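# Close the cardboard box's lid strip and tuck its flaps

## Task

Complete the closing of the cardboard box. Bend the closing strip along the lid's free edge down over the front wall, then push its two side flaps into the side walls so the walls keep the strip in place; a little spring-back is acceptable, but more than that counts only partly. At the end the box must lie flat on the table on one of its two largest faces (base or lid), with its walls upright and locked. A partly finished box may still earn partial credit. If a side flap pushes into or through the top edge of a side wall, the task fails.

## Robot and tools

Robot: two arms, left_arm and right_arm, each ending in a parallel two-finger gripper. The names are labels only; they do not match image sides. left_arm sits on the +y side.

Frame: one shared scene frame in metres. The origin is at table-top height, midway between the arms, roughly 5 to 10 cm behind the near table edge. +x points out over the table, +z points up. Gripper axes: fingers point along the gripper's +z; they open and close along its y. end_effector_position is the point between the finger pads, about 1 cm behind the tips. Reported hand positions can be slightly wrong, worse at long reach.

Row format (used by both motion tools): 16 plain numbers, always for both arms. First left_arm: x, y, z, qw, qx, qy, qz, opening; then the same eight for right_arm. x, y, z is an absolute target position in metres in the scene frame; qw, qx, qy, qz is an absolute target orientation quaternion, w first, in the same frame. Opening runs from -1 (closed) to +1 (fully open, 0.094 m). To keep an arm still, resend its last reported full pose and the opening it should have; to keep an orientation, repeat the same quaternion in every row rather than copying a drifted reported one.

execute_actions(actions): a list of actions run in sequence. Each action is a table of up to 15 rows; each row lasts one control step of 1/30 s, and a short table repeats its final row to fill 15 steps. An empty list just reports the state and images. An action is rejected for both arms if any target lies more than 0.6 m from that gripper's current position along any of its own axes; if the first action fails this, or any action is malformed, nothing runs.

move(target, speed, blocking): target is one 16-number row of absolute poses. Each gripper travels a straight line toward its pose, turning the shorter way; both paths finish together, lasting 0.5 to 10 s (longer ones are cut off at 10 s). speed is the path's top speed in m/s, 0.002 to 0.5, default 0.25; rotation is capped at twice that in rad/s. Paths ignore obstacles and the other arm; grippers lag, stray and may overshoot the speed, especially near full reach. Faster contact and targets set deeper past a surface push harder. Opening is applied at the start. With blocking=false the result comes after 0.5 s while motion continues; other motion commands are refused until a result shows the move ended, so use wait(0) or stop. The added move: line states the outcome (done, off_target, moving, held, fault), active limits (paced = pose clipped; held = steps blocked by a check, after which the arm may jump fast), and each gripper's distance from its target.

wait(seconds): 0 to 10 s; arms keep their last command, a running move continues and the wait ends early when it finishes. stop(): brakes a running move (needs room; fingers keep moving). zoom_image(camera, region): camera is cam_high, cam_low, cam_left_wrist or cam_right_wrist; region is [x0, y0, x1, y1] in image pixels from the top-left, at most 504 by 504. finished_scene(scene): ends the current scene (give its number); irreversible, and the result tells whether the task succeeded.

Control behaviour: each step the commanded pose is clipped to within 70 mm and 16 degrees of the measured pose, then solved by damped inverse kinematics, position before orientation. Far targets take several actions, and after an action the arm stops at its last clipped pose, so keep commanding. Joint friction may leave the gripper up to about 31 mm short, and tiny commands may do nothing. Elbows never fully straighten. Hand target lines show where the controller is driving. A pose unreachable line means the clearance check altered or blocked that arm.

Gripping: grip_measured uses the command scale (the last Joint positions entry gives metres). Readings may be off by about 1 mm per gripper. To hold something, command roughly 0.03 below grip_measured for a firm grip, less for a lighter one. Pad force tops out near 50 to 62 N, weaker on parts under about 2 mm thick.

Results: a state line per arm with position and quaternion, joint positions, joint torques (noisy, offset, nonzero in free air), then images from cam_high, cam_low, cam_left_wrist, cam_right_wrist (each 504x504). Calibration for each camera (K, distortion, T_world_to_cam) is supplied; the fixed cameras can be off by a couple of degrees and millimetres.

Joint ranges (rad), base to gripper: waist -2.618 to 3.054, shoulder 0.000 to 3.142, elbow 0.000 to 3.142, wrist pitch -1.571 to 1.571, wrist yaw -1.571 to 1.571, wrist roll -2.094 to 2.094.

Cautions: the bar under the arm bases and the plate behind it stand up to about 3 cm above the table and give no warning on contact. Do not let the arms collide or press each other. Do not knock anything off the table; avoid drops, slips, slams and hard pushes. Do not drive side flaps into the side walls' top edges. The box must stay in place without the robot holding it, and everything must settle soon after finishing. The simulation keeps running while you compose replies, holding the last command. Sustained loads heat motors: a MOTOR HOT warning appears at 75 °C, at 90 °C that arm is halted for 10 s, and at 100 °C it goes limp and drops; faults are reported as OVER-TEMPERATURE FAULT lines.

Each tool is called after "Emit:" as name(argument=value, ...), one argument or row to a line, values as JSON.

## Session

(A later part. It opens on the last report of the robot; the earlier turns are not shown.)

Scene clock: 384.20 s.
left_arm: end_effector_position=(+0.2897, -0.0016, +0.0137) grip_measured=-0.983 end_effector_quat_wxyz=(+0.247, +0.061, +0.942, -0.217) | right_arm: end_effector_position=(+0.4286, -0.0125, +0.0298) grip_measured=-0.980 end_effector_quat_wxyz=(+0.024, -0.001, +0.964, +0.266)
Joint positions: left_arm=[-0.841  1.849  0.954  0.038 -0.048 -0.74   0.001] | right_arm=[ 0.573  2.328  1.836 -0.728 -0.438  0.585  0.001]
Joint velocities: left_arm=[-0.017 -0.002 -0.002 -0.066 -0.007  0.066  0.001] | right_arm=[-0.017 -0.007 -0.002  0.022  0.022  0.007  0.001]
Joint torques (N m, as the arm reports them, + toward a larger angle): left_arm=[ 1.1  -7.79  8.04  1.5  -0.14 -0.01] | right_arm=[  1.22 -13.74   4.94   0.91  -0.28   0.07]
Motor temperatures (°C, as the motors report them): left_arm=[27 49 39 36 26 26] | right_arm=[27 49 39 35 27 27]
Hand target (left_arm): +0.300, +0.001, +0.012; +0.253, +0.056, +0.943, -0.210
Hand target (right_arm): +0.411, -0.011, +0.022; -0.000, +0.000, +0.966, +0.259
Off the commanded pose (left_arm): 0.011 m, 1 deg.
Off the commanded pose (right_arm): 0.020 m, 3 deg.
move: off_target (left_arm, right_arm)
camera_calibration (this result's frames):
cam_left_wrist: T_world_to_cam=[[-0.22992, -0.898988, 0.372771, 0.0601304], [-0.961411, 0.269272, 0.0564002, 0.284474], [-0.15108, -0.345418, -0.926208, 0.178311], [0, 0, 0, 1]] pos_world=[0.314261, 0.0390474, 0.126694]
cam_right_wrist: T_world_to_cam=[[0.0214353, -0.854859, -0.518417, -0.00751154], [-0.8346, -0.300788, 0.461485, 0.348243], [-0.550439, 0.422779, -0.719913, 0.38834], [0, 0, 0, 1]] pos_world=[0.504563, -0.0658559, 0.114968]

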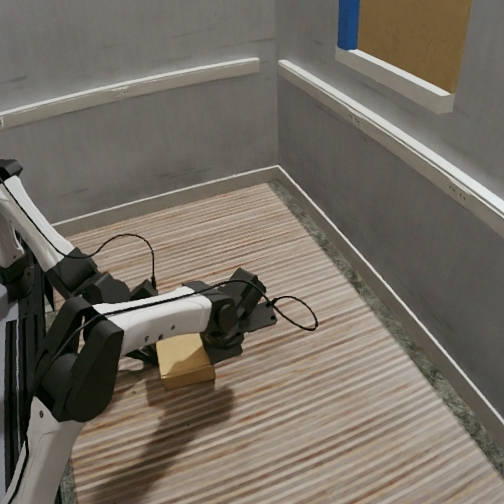

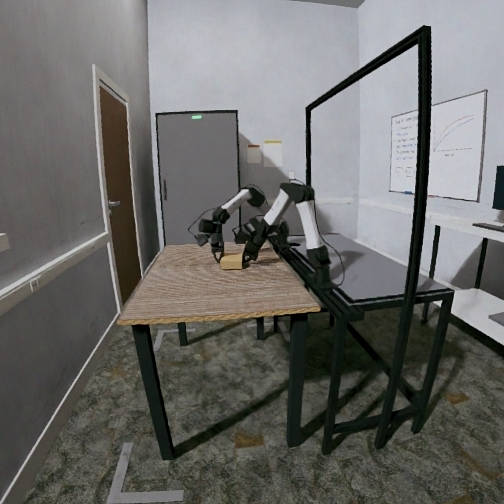

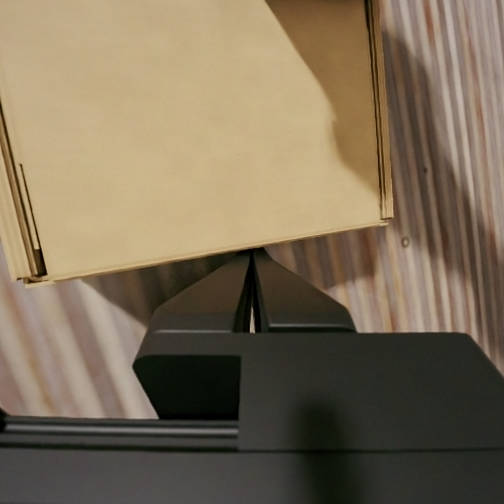

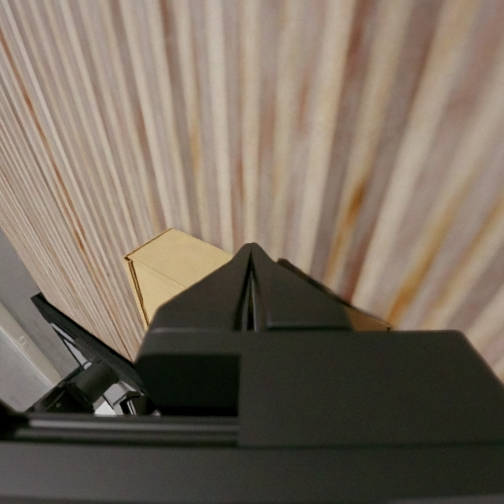

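Flat now. A little more press, hold, then release slowly.

Emit:
move(
  target=[0.308,0.0,0.012,0.2526,0.0559,0.9427,-0.2086,-1, 0.404,-0.012,0.022,0,0,0.966,0.259,-1],
  speed=0.01,
)

Emit:
wait(
  seconds=5,
)

Emit:
move(
  target=[0.25,0.005,0.025,0.2526,0.0559,0.9427,-0.2086,-1, 0.452,-0.015,0.04,0,0,0.966,0.259,-1],
  speed=0.02,
)

Emit:
zoom_image(
  camera="cam_low",
  region=[200,230,280,290],
)

Scene clock: 390.27 s.
left_arm: end_effector_position=(+0.2926, -0.0014, +0.0111) grip_measured=-0.983 end_effector_quat_wxyz=(+0.238, +0.065, +0.945, -0.215) | right_arm: end_effector_position=(+0.4296, -0.0139, +0.0319) grip_measured=-0.980 end_effector_quat_wxyz=(+0.036, +0.001, +0.963, +0.268)
Joint positions: left_arm=[-0.827  1.864  0.975  0.016 -0.026 -0.726  0.001] | right_arm=[ 0.573  2.306  1.801 -0.692 -0.427  0.592  0.001]
Joint velocities: left_arm=[ 0.017 -0.012  0.002 -0.037 -0.051  0.066 -0.001] | right_arm=[ 0.022  0.022  0.002 -0.066  0.007  0.007 -0.   ]
Joint torques (N m, as the arm reports them, + toward a larger angle): left_arm=[ 1.33 -7.89  8.36  1.59 -0.26  0.  ] | right_arm=[  1.93 -13.33   4.78   0.87  -0.34   0.13]
Motor temperatures (°C, as the motors report them): left_arm=[27 48 39 37 26 26] | right_arm=[27 51 39 35 27 27]
Hand target (left_arm): +0.307, +0.001, +0.012; +0.253, +0.056, +0.943, -0.209
Hand target (right_arm): +0.405, -0.012, +0.022; -0.000, +0.000, +0.966, +0.259
Off the commanded pose (left_arm): 0.015 m, 2 deg.
Off the commanded pose (right_arm): 0.028 m, 4 deg.
move: off_target (left_arm, right_arm)
camera_calibration (this result's frames):
cam_left_wrist: T_world_to_cam=[[-0.233452, -0.899346, 0.369698, 0.0630473], [-0.957332, 0.279186, 0.0746406, 0.285969], [-0.170342, -0.336499, -0.926149, 0.182057], [0, 0, 0, 1]] pos_world=[0.319498, 0.0381245, 0.123958]
cam_right_wrist: T_world_to_cam=[[0.0245934, -0.853648, -0.52027, -0.00893767], [-0.847328, -0.29397, 0.442286, 0.353842], [-0.5305, 0.429962, -0.730549, 0.382883], [0, 0, 0, 1]] pos_world=[0.503159, -0.0682359, 0.118566]

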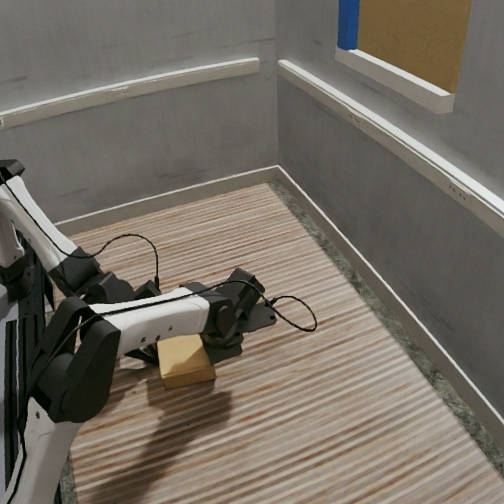

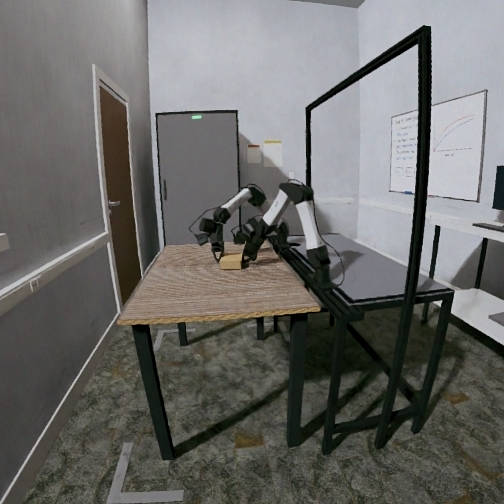

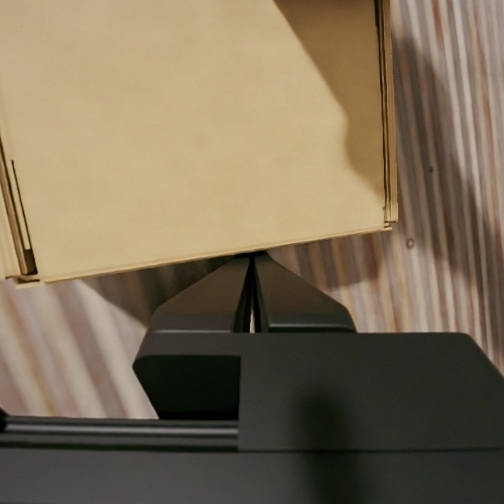

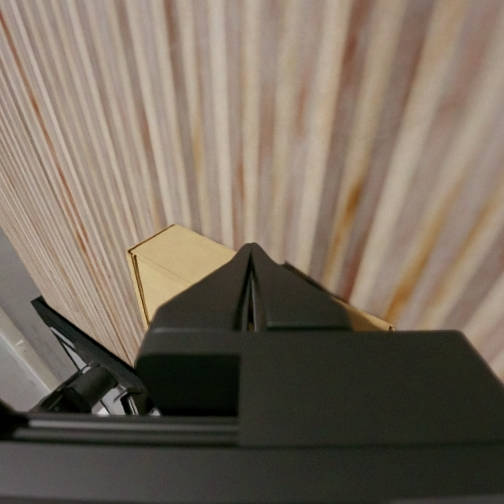

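Scene clock: 395.27 s.
left_arm: end_effector_position=(+0.2926, -0.0014, +0.0111) grip_measured=-0.983 end_effector_quat_wxyz=(+0.238, +0.066, +0.945, -0.215) | right_arm: end_effector_position=(+0.4296, -0.0139, +0.0320) grip_measured=-0.980 end_effector_quat_wxyz=(+0.036, +0.001, +0.963, +0.268)
Joint positions: left_arm=[-0.827  1.864  0.975  0.016 -0.026 -0.726  0.001] | right_arm=[ 0.573  2.306  1.801 -0.692 -0.427  0.593  0.001]
Joint velocities: left_arm=[-0.027  0.007  0.007  0.007  0.022 -0.037  0.   ] | right_arm=[-0.002  0.002 -0.012 -0.022  0.022 -0.051 -0.001]
Joint torques (N m, as the arm reports them, + toward a larger angle): left_arm=[ 1.29 -7.9   8.25  1.59 -0.26  0.  ] | right_arm=[  2.01 -13.32   4.66   0.82  -0.38   0.1 ]
Motor temperatures (°C, as the motors report them): left_arm=[27 48 40 37 26 26] | right_arm=[27 52 39 34 27 27]
Hand target (left_arm): +0.307, +0.001, +0.012; +0.253, +0.056, +0.943, -0.209
Hand target (right_arm): +0.405, -0.012, +0.022; -0.000, +0.000, +0.966, +0.259
Off the commanded pose (left_arm): 0.015 m, 2 deg.
Off the commanded pose (right_arm): 0.028 m, 4 deg.
wait: 5.00 s; at rest by 0.17 s
camera_calibration (this result's frames):
cam_left_wrist: T_world_to_cam=[[-0.233786, -0.899335, 0.369515, 0.0631472], [-0.957259, 0.279464, 0.0745259, 0.28595], [-0.17029, -0.336298, -0.926231, 0.182043], [0, 0, 0, 1]] pos_world=[0.319491, 0.0380982, 0.123969]
cam_right_wrist: T_world_to_cam=[[0.0243855, -0.853544, -0.52045, -0.00879256], [-0.847484, -0.293788, 0.442108, 0.353977], [-0.530261, 0.430292, -0.730529, 0.382827], [0, 0, 0, 1]] pos_world=[0.503202, -0.0682379, 0.118594]

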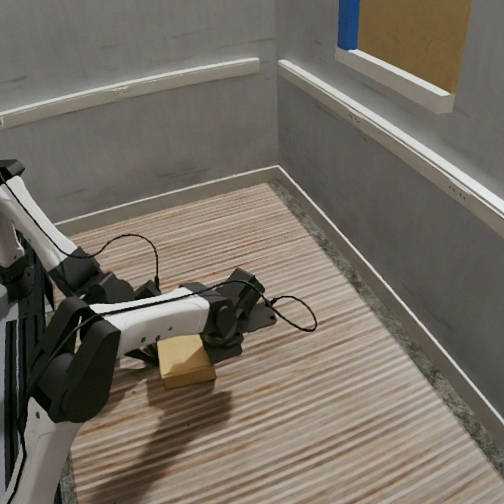

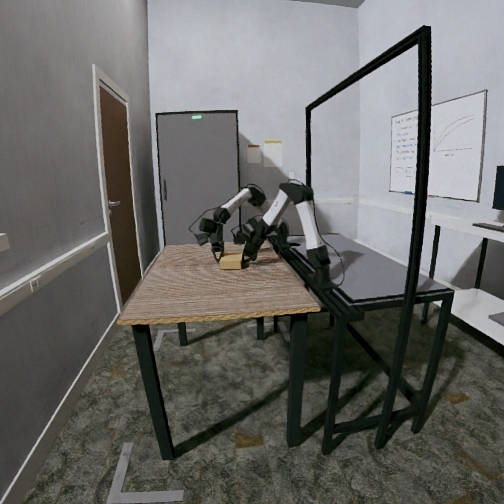

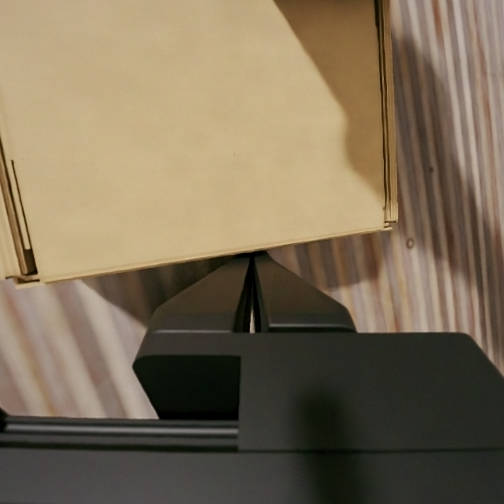

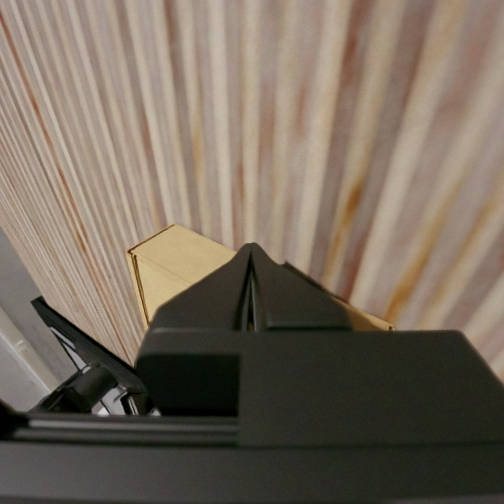

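Scene clock: 397.77 s.
left_arm: end_effector_position=(+0.2549, -0.0019, +0.0231) grip_measured=-0.983 end_effector_quat_wxyz=(+0.252, +0.059, +0.942, -0.213) | right_arm: end_effector_position=(+0.4494, -0.0135, +0.0422) grip_measured=-0.980 end_effector_quat_wxyz=(+0.006, +0.001, +0.966, +0.259)
Joint positions: left_arm=[-0.931  1.757  0.879  0.018 -0.119 -0.809  0.001] | right_arm=[ 0.548  2.443  2.103 -0.933 -0.451  0.555  0.001]
Joint velocities: left_arm=[ 0.007  0.012  0.007  0.037 -0.037 -0.095  0.001] | right_arm=[ 0.007  0.002  0.017 -0.037 -0.051 -0.037 -0.001]
Joint torques (N m, as the arm reports them, + toward a larger angle): left_arm=[ -0.99 -10.62   5.29   1.35  -0.23  -0.15] | right_arm=[ -0.77 -12.23   9.36   0.96  -0.25  -0.07]
Motor temperatures (°C, as the motors report them): left_arm=[27 49 39 37 26 26] | right_arm=[27 52 39 34 27 27]
Hand target (left_arm): +0.250, +0.004, +0.025; +0.253, +0.056, +0.943, -0.208
Hand target (right_arm): +0.452, -0.016, +0.039; +0.001, +0.000, +0.966, +0.259
Off the commanded pose (left_arm): 0.009 m, 1 deg.
Off the commanded pose (right_arm): 0.004 m, 1 deg.
move: done
camera_calibration (this result's frames):
cam_left_wrist: T_world_to_cam=[[-0.226378, -0.90236, 0.36674, 0.0476388], [-0.963783, 0.262006, 0.0497454, 0.251281], [-0.140976, -0.342197, -0.928992, 0.179186], [0, 0, 0, 1]] pos_world=[0.278226, 0.0384671, 0.136491]
cam_right_wrist: T_world_to_cam=[[0.00760478, -0.8628, -0.505488, 0.00312974], [-0.815151, -0.298144, 0.496627, 0.349376], [-0.579198, 0.408272, -0.70558, 0.421287], [0, 0, 0, 1]] pos_world=[0.528779, -0.0651352, 0.125324]

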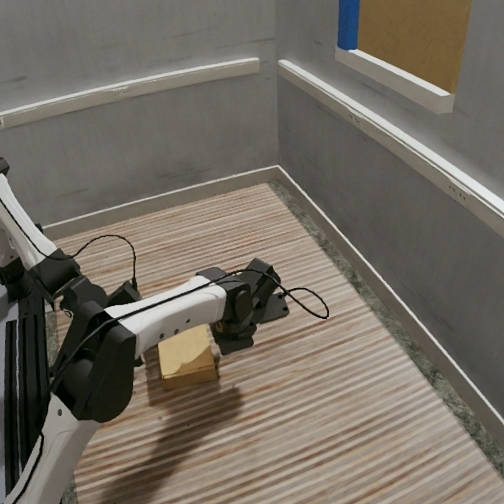

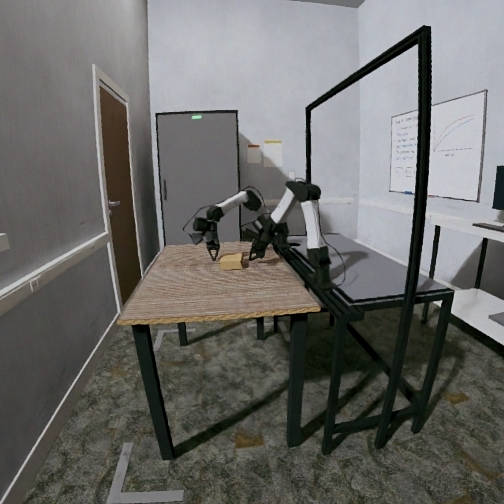

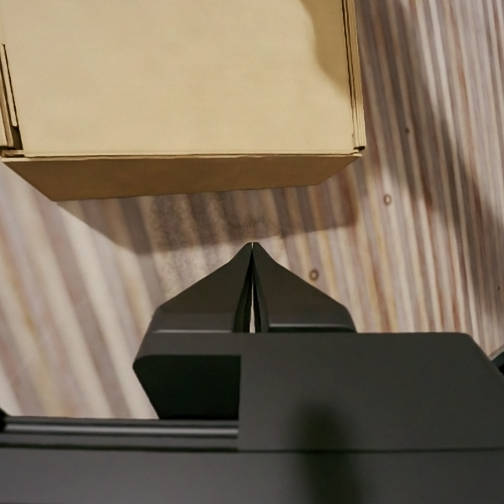

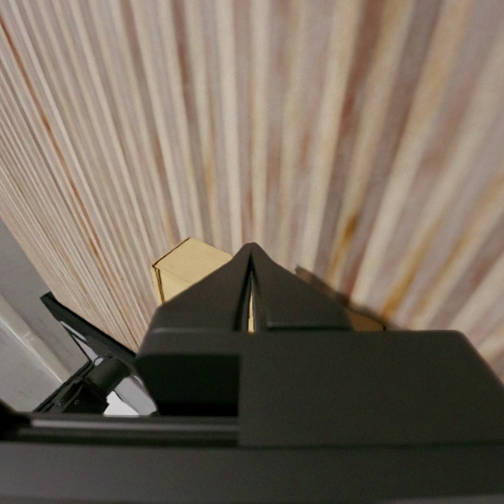

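Region (200, 230, 280, 290) of cam_low's 504x504 image, scaled by 6.300, with more detail than that image has; it fills the top 378 rows of this view, and the rest is white.

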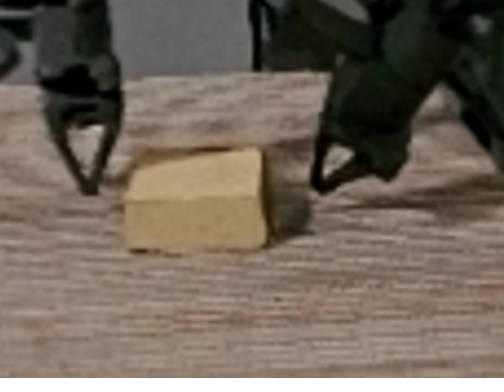

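Emit:
move(
  target=[0.308,0.0,0.010,0.2526,0.0559,0.9427,-0.2086,-1, 0.404,-0.012,0.022,0,0,0.966,0.259,-1],
  speed=0.025,
)

Emit:
wait(
  seconds=10,
)

Emit:
wait(
  seconds=10,
)

Emit:
move(
  target=[0.25,0.005,0.025,0.2526,0.0559,0.9427,-0.2086,-1, 0.452,-0.015,0.04,0,0,0.966,0.259,-1],
  speed=0.02,
)

Emit:
wait(
  seconds=4,
)

Emit:
zoom_image(
  camera="cam_low",
  region=[200,230,280,290],
)

Scene clock: 404.90 s.
left_arm: end_effector_position=(+0.2926, +0.0007, +0.0083) grip_measured=-0.983 end_effector_quat_wxyz=(+0.238, +0.064, +0.946, -0.212) | right_arm: end_effector_position=(+0.4282, -0.0132, +0.0327) grip_measured=-0.980 end_effector_quat_wxyz=(+0.034, -0.000, +0.963, +0.268)
Joint positions: left_arm=[-0.825  1.867  0.969  0.021 -0.029 -0.727  0.001] | right_arm=[ 0.575  2.305  1.804 -0.7   -0.429  0.592  0.001]
Joint velocities: left_arm=[ 0.022  0.002  0.012  0.007  0.022 -0.051  0.   ] | right_arm=[-0.042 -0.002  0.007 -0.007 -0.022 -0.007  0.   ]
Joint torques (N m, as the arm reports them, + toward a larger angle): left_arm=[ 1.2  -7.84  8.26  1.64 -0.22 -0.01] | right_arm=[  1.65 -13.42   4.69   0.92  -0.28   0.05]
Motor temperatures (°C, as the motors report them): left_arm=[27 49 39 37 26 26] | right_arm=[27 53 40 34 27 27]
Hand target (left_arm): +0.307, +0.001, +0.010; +0.252, +0.056, +0.943, -0.210
Hand target (right_arm): +0.405, -0.011, +0.022; -0.000, +0.000, +0.966, +0.259
Off the commanded pose (left_arm): 0.015 m, 2 deg.
Off the commanded pose (right_arm): 0.026 m, 4 deg.
move: off_target (left_arm, right_arm)
camera_calibration (this result's frames):
cam_left_wrist: T_world_to_cam=[[-0.228756, -0.902005, 0.36614, 0.0646392], [-0.958447, 0.274536, 0.0775179, 0.285898], [-0.17044, -0.333193, -0.927326, 0.18022], [0, 0, 0, 1]] pos_world=[0.319521, 0.0398635, 0.121293]
cam_right_wrist: T_world_to_cam=[[0.0245872, -0.853732, -0.520132, -0.00791539], [-0.844697, -0.296014, 0.44594, 0.351297], [-0.53468, 0.42839, -0.728423, 0.384082], [0, 0, 0, 1]] pos_world=[0.502294, -0.0673055, 0.119]

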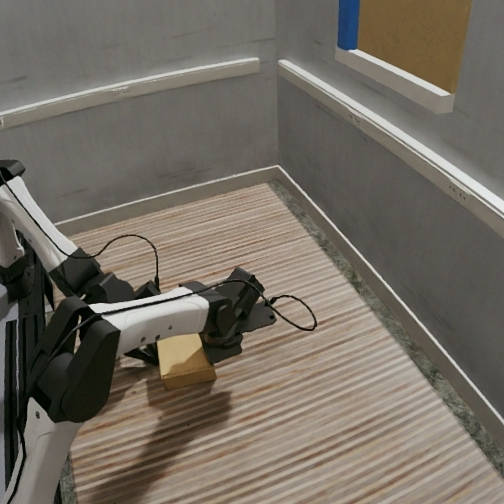

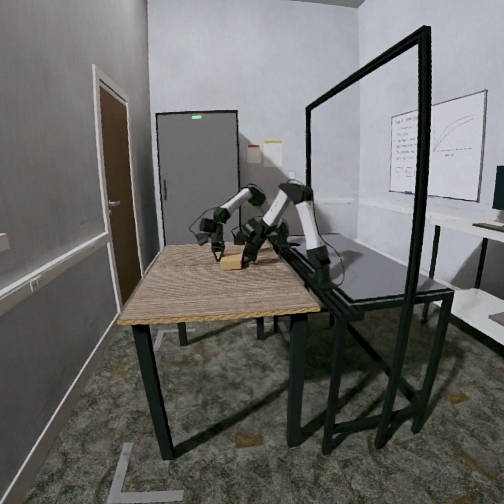

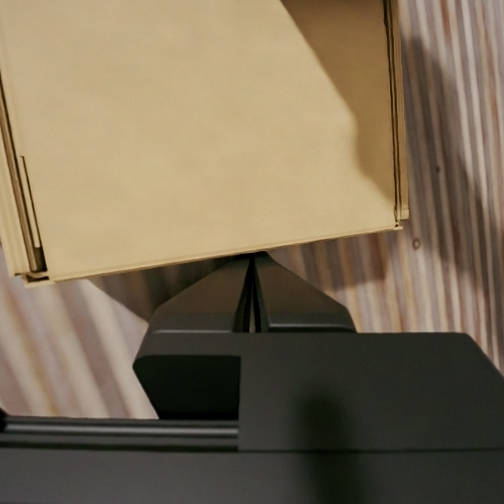

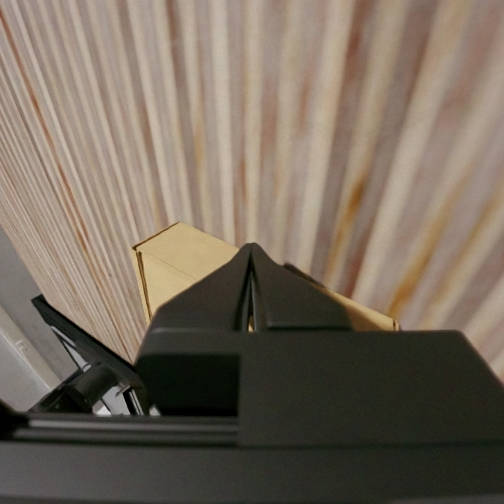

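Scene clock: 414.90 s.
left_arm: end_effector_position=(+0.2927, +0.0006, +0.0084) grip_measured=-0.983 end_effector_quat_wxyz=(+0.238, +0.064, +0.946, -0.212) | right_arm: end_effector_position=(+0.4283, -0.0131, +0.0326) grip_measured=-0.980 end_effector_quat_wxyz=(+0.034, +0.000, +0.963, +0.268)
Joint positions: left_arm=[-0.825  1.867  0.97   0.021 -0.029 -0.726  0.001] | right_arm=[ 0.575  2.305  1.804 -0.698 -0.429  0.593  0.001]
Joint velocities: left_arm=[ 0.002  0.002 -0.002 -0.007 -0.051 -0.022 -0.   ] | right_arm=[-0.007 -0.002 -0.022  0.037 -0.007 -0.066 -0.001]
Joint torques (N m, as the arm reports them, + toward a larger angle): left_arm=[ 1.19 -7.92  8.25  1.63 -0.22  0.02] | right_arm=[  1.79 -13.14   4.77   0.85  -0.31   0.04]
Motor temperatures (°C, as the motors report them): left_arm=[27 48 40 38 26 26] | right_arm=[27 55 39 34 27 27]
Hand target (left_arm): +0.307, +0.001, +0.010; +0.253, +0.056, +0.943, -0.210
Hand target (right_arm): +0.405, -0.011, +0.022; -0.000, +0.000, +0.966, +0.259
Off the commanded pose (left_arm): 0.015 m, 2 deg.
Off the commanded pose (right_arm): 0.027 m, 4 deg.
wait: 10.00 s; at rest by 0.17 s
camera_calibration (this result's frames):
cam_left_wrist: T_world_to_cam=[[-0.229855, -0.901865, 0.365796, 0.0648408], [-0.958252, 0.275401, 0.0768604, 0.285948], [-0.170058, -0.332858, -0.927516, 0.180209], [0, 0, 0, 1]] pos_world=[0.319561, 0.0397112, 0.121451]
cam_right_wrist: T_world_to_cam=[[0.0237903, -0.853521, -0.520515, -0.00752028], [-0.845019, -0.295388, 0.445744, 0.351585], [-0.534206, 0.429241, -0.728269, 0.383897], [0, 0, 0, 1]] pos_world=[0.502355, -0.0673487, 0.118948]

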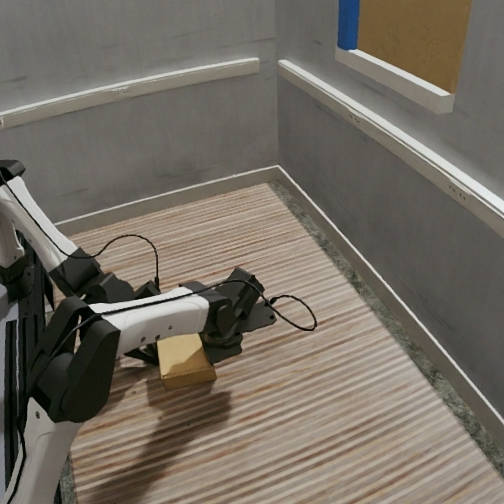

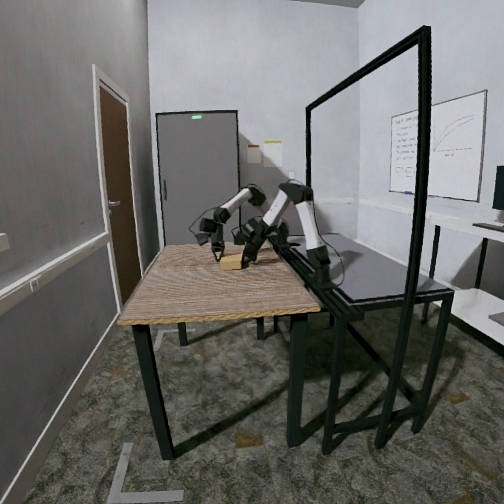

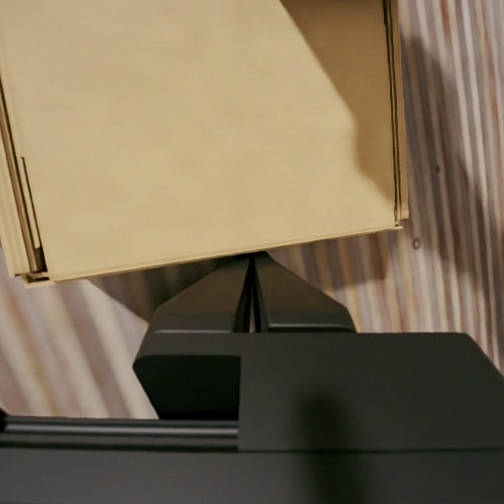

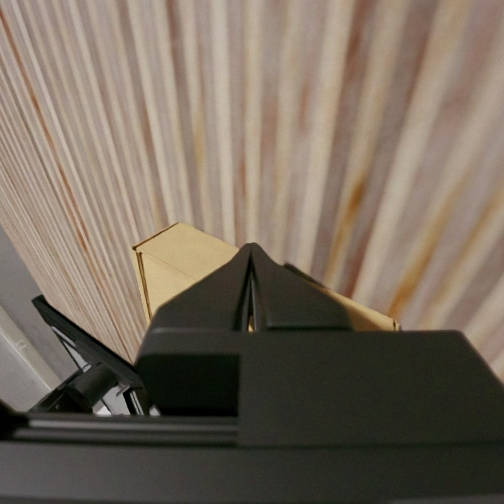

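Scene clock: 424.90 s.
left_arm: end_effector_position=(+0.2927, +0.0006, +0.0084) grip_measured=-0.983 end_effector_quat_wxyz=(+0.238, +0.064, +0.946, -0.212) | right_arm: end_effector_position=(+0.4283, -0.0131, +0.0326) grip_measured=-0.980 end_effector_quat_wxyz=(+0.034, +0.000, +0.963, +0.268)
Joint positions: left_arm=[-0.825  1.867  0.97   0.021 -0.029 -0.726  0.001] | right_arm=[ 0.575  2.305  1.804 -0.698 -0.429  0.593  0.001]
Joint velocities: left_arm=[-0.032 -0.002  0.017  0.022 -0.007 -0.051 -0.001] | right_arm=[-0.002 -0.027  0.007 -0.007 -0.022  0.081  0.   ]
Joint torques (N m, as the arm reports them, + toward a larger angle): left_arm=[ 1.15 -7.89  8.22  1.64 -0.22  0.01] | right_arm=[  1.78 -13.08   4.7    0.88  -0.34   0.09]
Motor temperatures (°C, as the motors report them): left_arm=[27 48 41 38 26 26] | right_arm=[27 56 39 34 27 27]
Hand target (left_arm): +0.307, +0.001, +0.010; +0.253, +0.056, +0.943, -0.210
Hand target (right_arm): +0.405, -0.011, +0.022; -0.000, +0.000, +0.966, +0.259
Off the commanded pose (left_arm): 0.015 m, 2 deg.
Off the commanded pose (right_arm): 0.027 m, 4 deg.
wait: 10.00 s; at rest by 0.17 s
camera_calibration (this result's frames):
cam_left_wrist: T_world_to_cam=[[-0.229855, -0.901865, 0.365796, 0.0648408], [-0.958252, 0.275401, 0.0768604, 0.285948], [-0.170058, -0.332858, -0.927516, 0.180209], [0, 0, 0, 1]] pos_world=[0.319561, 0.0397112, 0.121451]
cam_right_wrist: T_world_to_cam=[[0.0237903, -0.853521, -0.520515, -0.00752028], [-0.845019, -0.295388, 0.445744, 0.351585], [-0.534206, 0.429241, -0.728269, 0.383897], [0, 0, 0, 1]] pos_world=[0.502355, -0.0673487, 0.118948]

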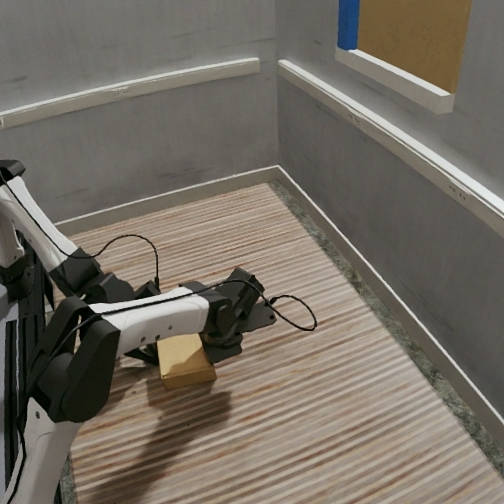

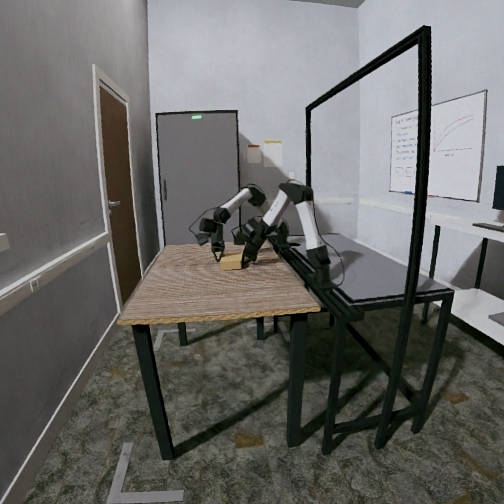

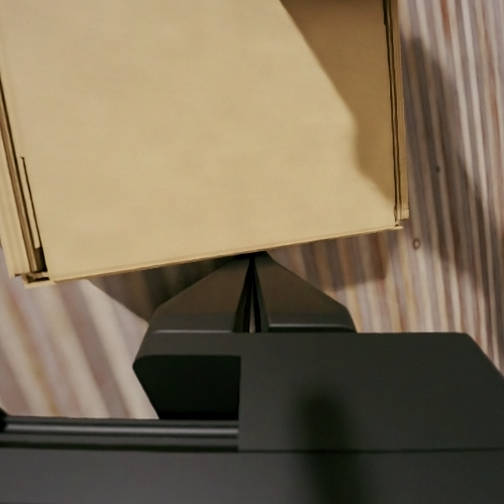

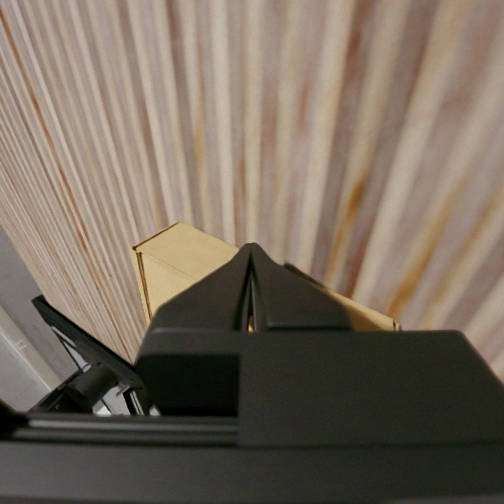

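Scene clock: 427.43 s.
left_arm: end_effector_position=(+0.2553, -0.0025, +0.0236) grip_measured=-0.983 end_effector_quat_wxyz=(+0.253, +0.059, +0.942, -0.215) | right_arm: end_effector_position=(+0.4494, -0.0135, +0.0423) grip_measured=-0.980 end_effector_quat_wxyz=(+0.006, +0.001, +0.966, +0.259)
Joint positions: left_arm=[-0.931  1.758  0.879  0.021 -0.118 -0.809  0.001] | right_arm=[ 0.548  2.443  2.104 -0.934 -0.451  0.554  0.001]
Joint velocities: left_arm=[-0.002 -0.002 -0.002 -0.051 -0.051 -0.007 -0.001] | right_arm=[-0.017 -0.002  0.017  0.007 -0.007 -0.022 -0.001]
Joint torques (N m, as the arm reports them, + toward a larger angle): left_arm=[ -0.98 -10.61   5.28   1.33  -0.24  -0.16] | right_arm=[ -0.85 -12.36   9.33   0.94  -0.32  -0.03]
Motor temperatures (°C, as the motors report them): left_arm=[27 48 41 38 26 26] | right_arm=[27 56 39 34 27 27]
Hand target (left_arm): +0.250, +0.004, +0.025; +0.253, +0.056, +0.943, -0.208
Hand target (right_arm): +0.452, -0.015, +0.040; +0.001, +0.000, +0.966, +0.259
Off the commanded pose (left_arm): 0.009 m, 1 deg.
Off the commanded pose (right_arm): 0.004 m, 1 deg.
move: done
camera_calibration (this result's frames):
cam_left_wrist: T_world_to_cam=[[-0.227247, -0.901194, 0.369064, 0.0471088], [-0.963793, 0.262416, 0.047332, 0.251852], [-0.139504, -0.344946, -0.928198, 0.179059], [0, 0, 0, 1]] pos_world=[0.278418, 0.0381297, 0.136895]
cam_right_wrist: T_world_to_cam=[[0.00798621, -0.8628, -0.505483, 0.00301101], [-0.815148, -0.298411, 0.496473, 0.34934], [-0.579198, 0.408078, -0.705692, 0.42136], [0, 0, 0, 1]] pos_world=[0.52879, -0.0651032, 0.125435]

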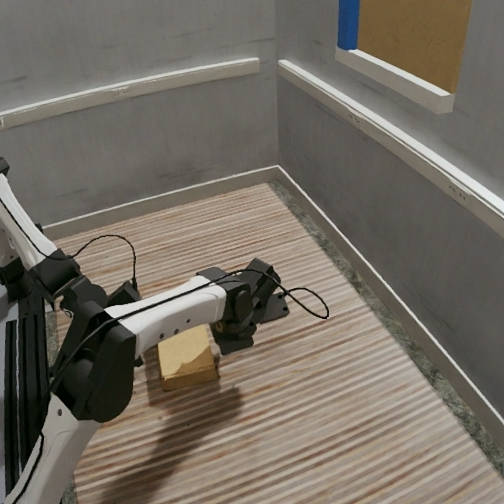

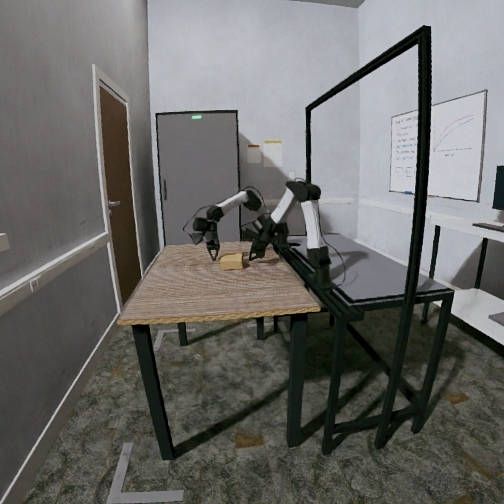

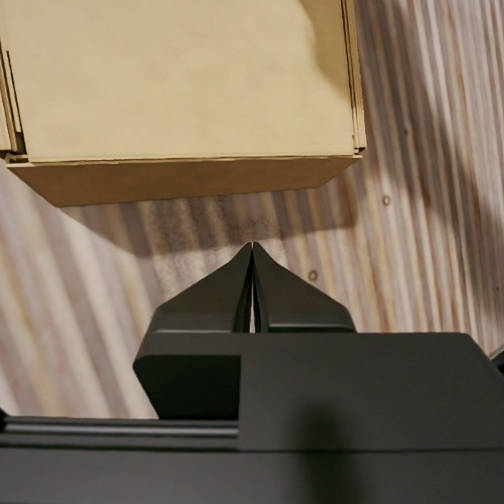

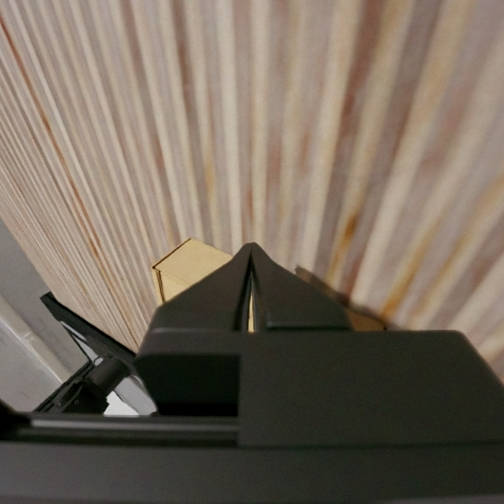

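Scene clock: 431.43 s.
left_arm: end_effector_position=(+0.2556, -0.0023, +0.0236) grip_measured=-0.983 end_effector_quat_wxyz=(+0.253, +0.058, +0.942, -0.214) | right_arm: end_effector_position=(+0.4482, -0.0141, +0.0419) grip_measured=-0.980 end_effector_quat_wxyz=(+0.003, +0.001, +0.966, +0.258)
Joint positions: left_arm=[-0.931  1.758  0.879  0.021 -0.12  -0.81   0.001] | right_arm=[ 0.548  2.443  2.104 -0.94  -0.451  0.554  0.001]
Joint velocities: left_arm=[-0.027 -0.007 -0.012 -0.066 -0.007  0.007  0.001] | right_arm=[-0.027 -0.012 -0.007  0.051 -0.007 -0.037  0.   ]
Joint torques (N m, as the arm reports them, + toward a larger angle): left_arm=[ -0.93 -10.64   5.27   1.34  -0.2   -0.14] | right_arm=[ -0.92 -12.28   9.41   0.88  -0.29  -0.07]
Motor temperatures (°C, as the motors report them): left_arm=[27 49 40 38 26 26] | right_arm=[27 57 40 34 27 27]
Hand target (left_arm): +0.251, +0.004, +0.025; +0.253, +0.056, +0.943, -0.208
Hand target (right_arm): +0.452, -0.016, +0.040; +0.001, +0.000, +0.966, +0.259
Off the commanded pose (left_arm): 0.009 m, 1 deg.
Off the commanded pose (right_arm): 0.004 m, 0 deg.
wait: 4.00 s; at rest by 0.17 s
camera_calibration (this result's frames):
cam_left_wrist: T_world_to_cam=[[-0.225209, -0.901898, 0.368592, 0.0468716], [-0.964512, 0.259892, 0.046609, 0.252276], [-0.137831, -0.345015, -0.928422, 0.178802], [0, 0, 0, 1]] pos_world=[0.278524, 0.0383982, 0.136969]
cam_right_wrist: T_world_to_cam=[[0.00586591, -0.864172, -0.503162, 0.00311481], [-0.812167, -0.29767, 0.501775, 0.346829], [-0.583396, 0.405708, -0.703598, 0.422326], [0, 0, 0, 1]] pos_world=[0.528048, -0.065409, 0.124685]

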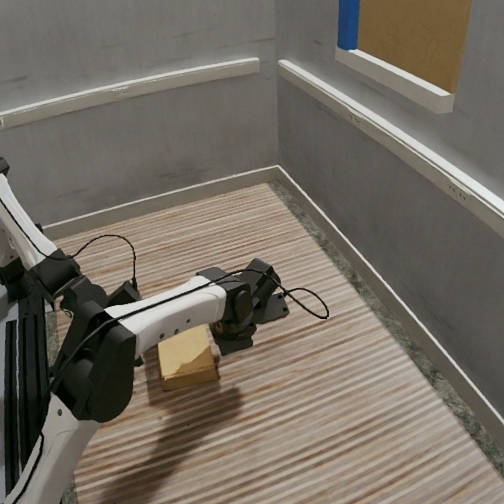

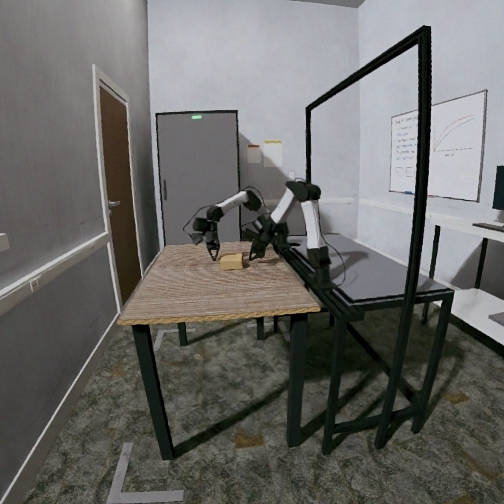

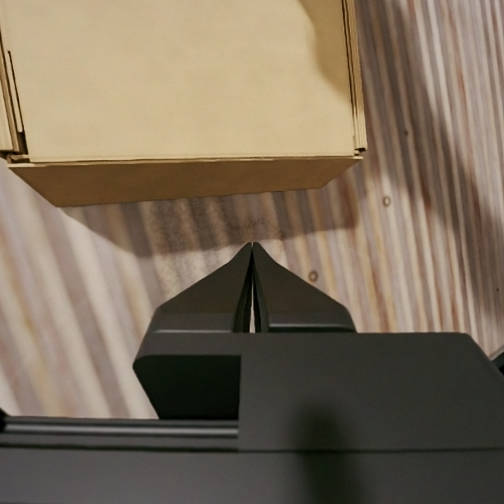

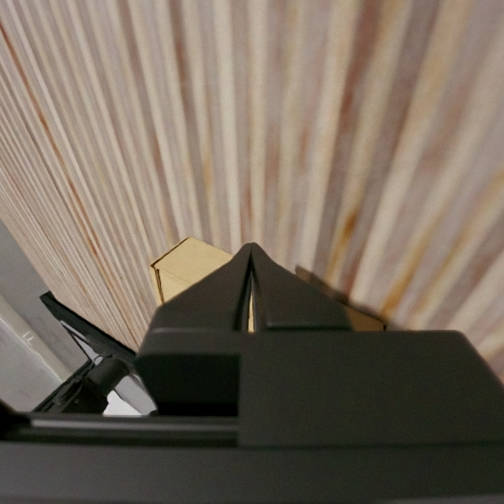

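Region (200, 230, 280, 290) of cam_low's 504x504 image, scaled by 6.300, with more detail than that image has; it fills the top 378 rows of this view, and the rest is white.

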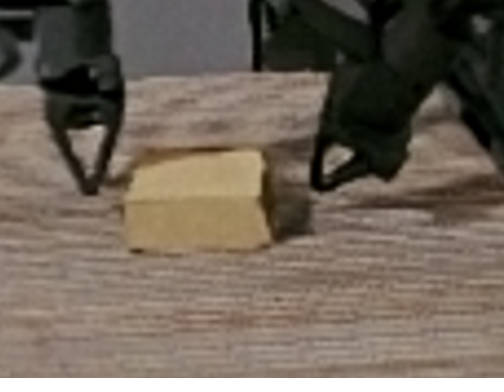

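That's the natural slight spring-back.

Emit:
finished_scene(
  scene=2,
)

The scene is finished: the task was done.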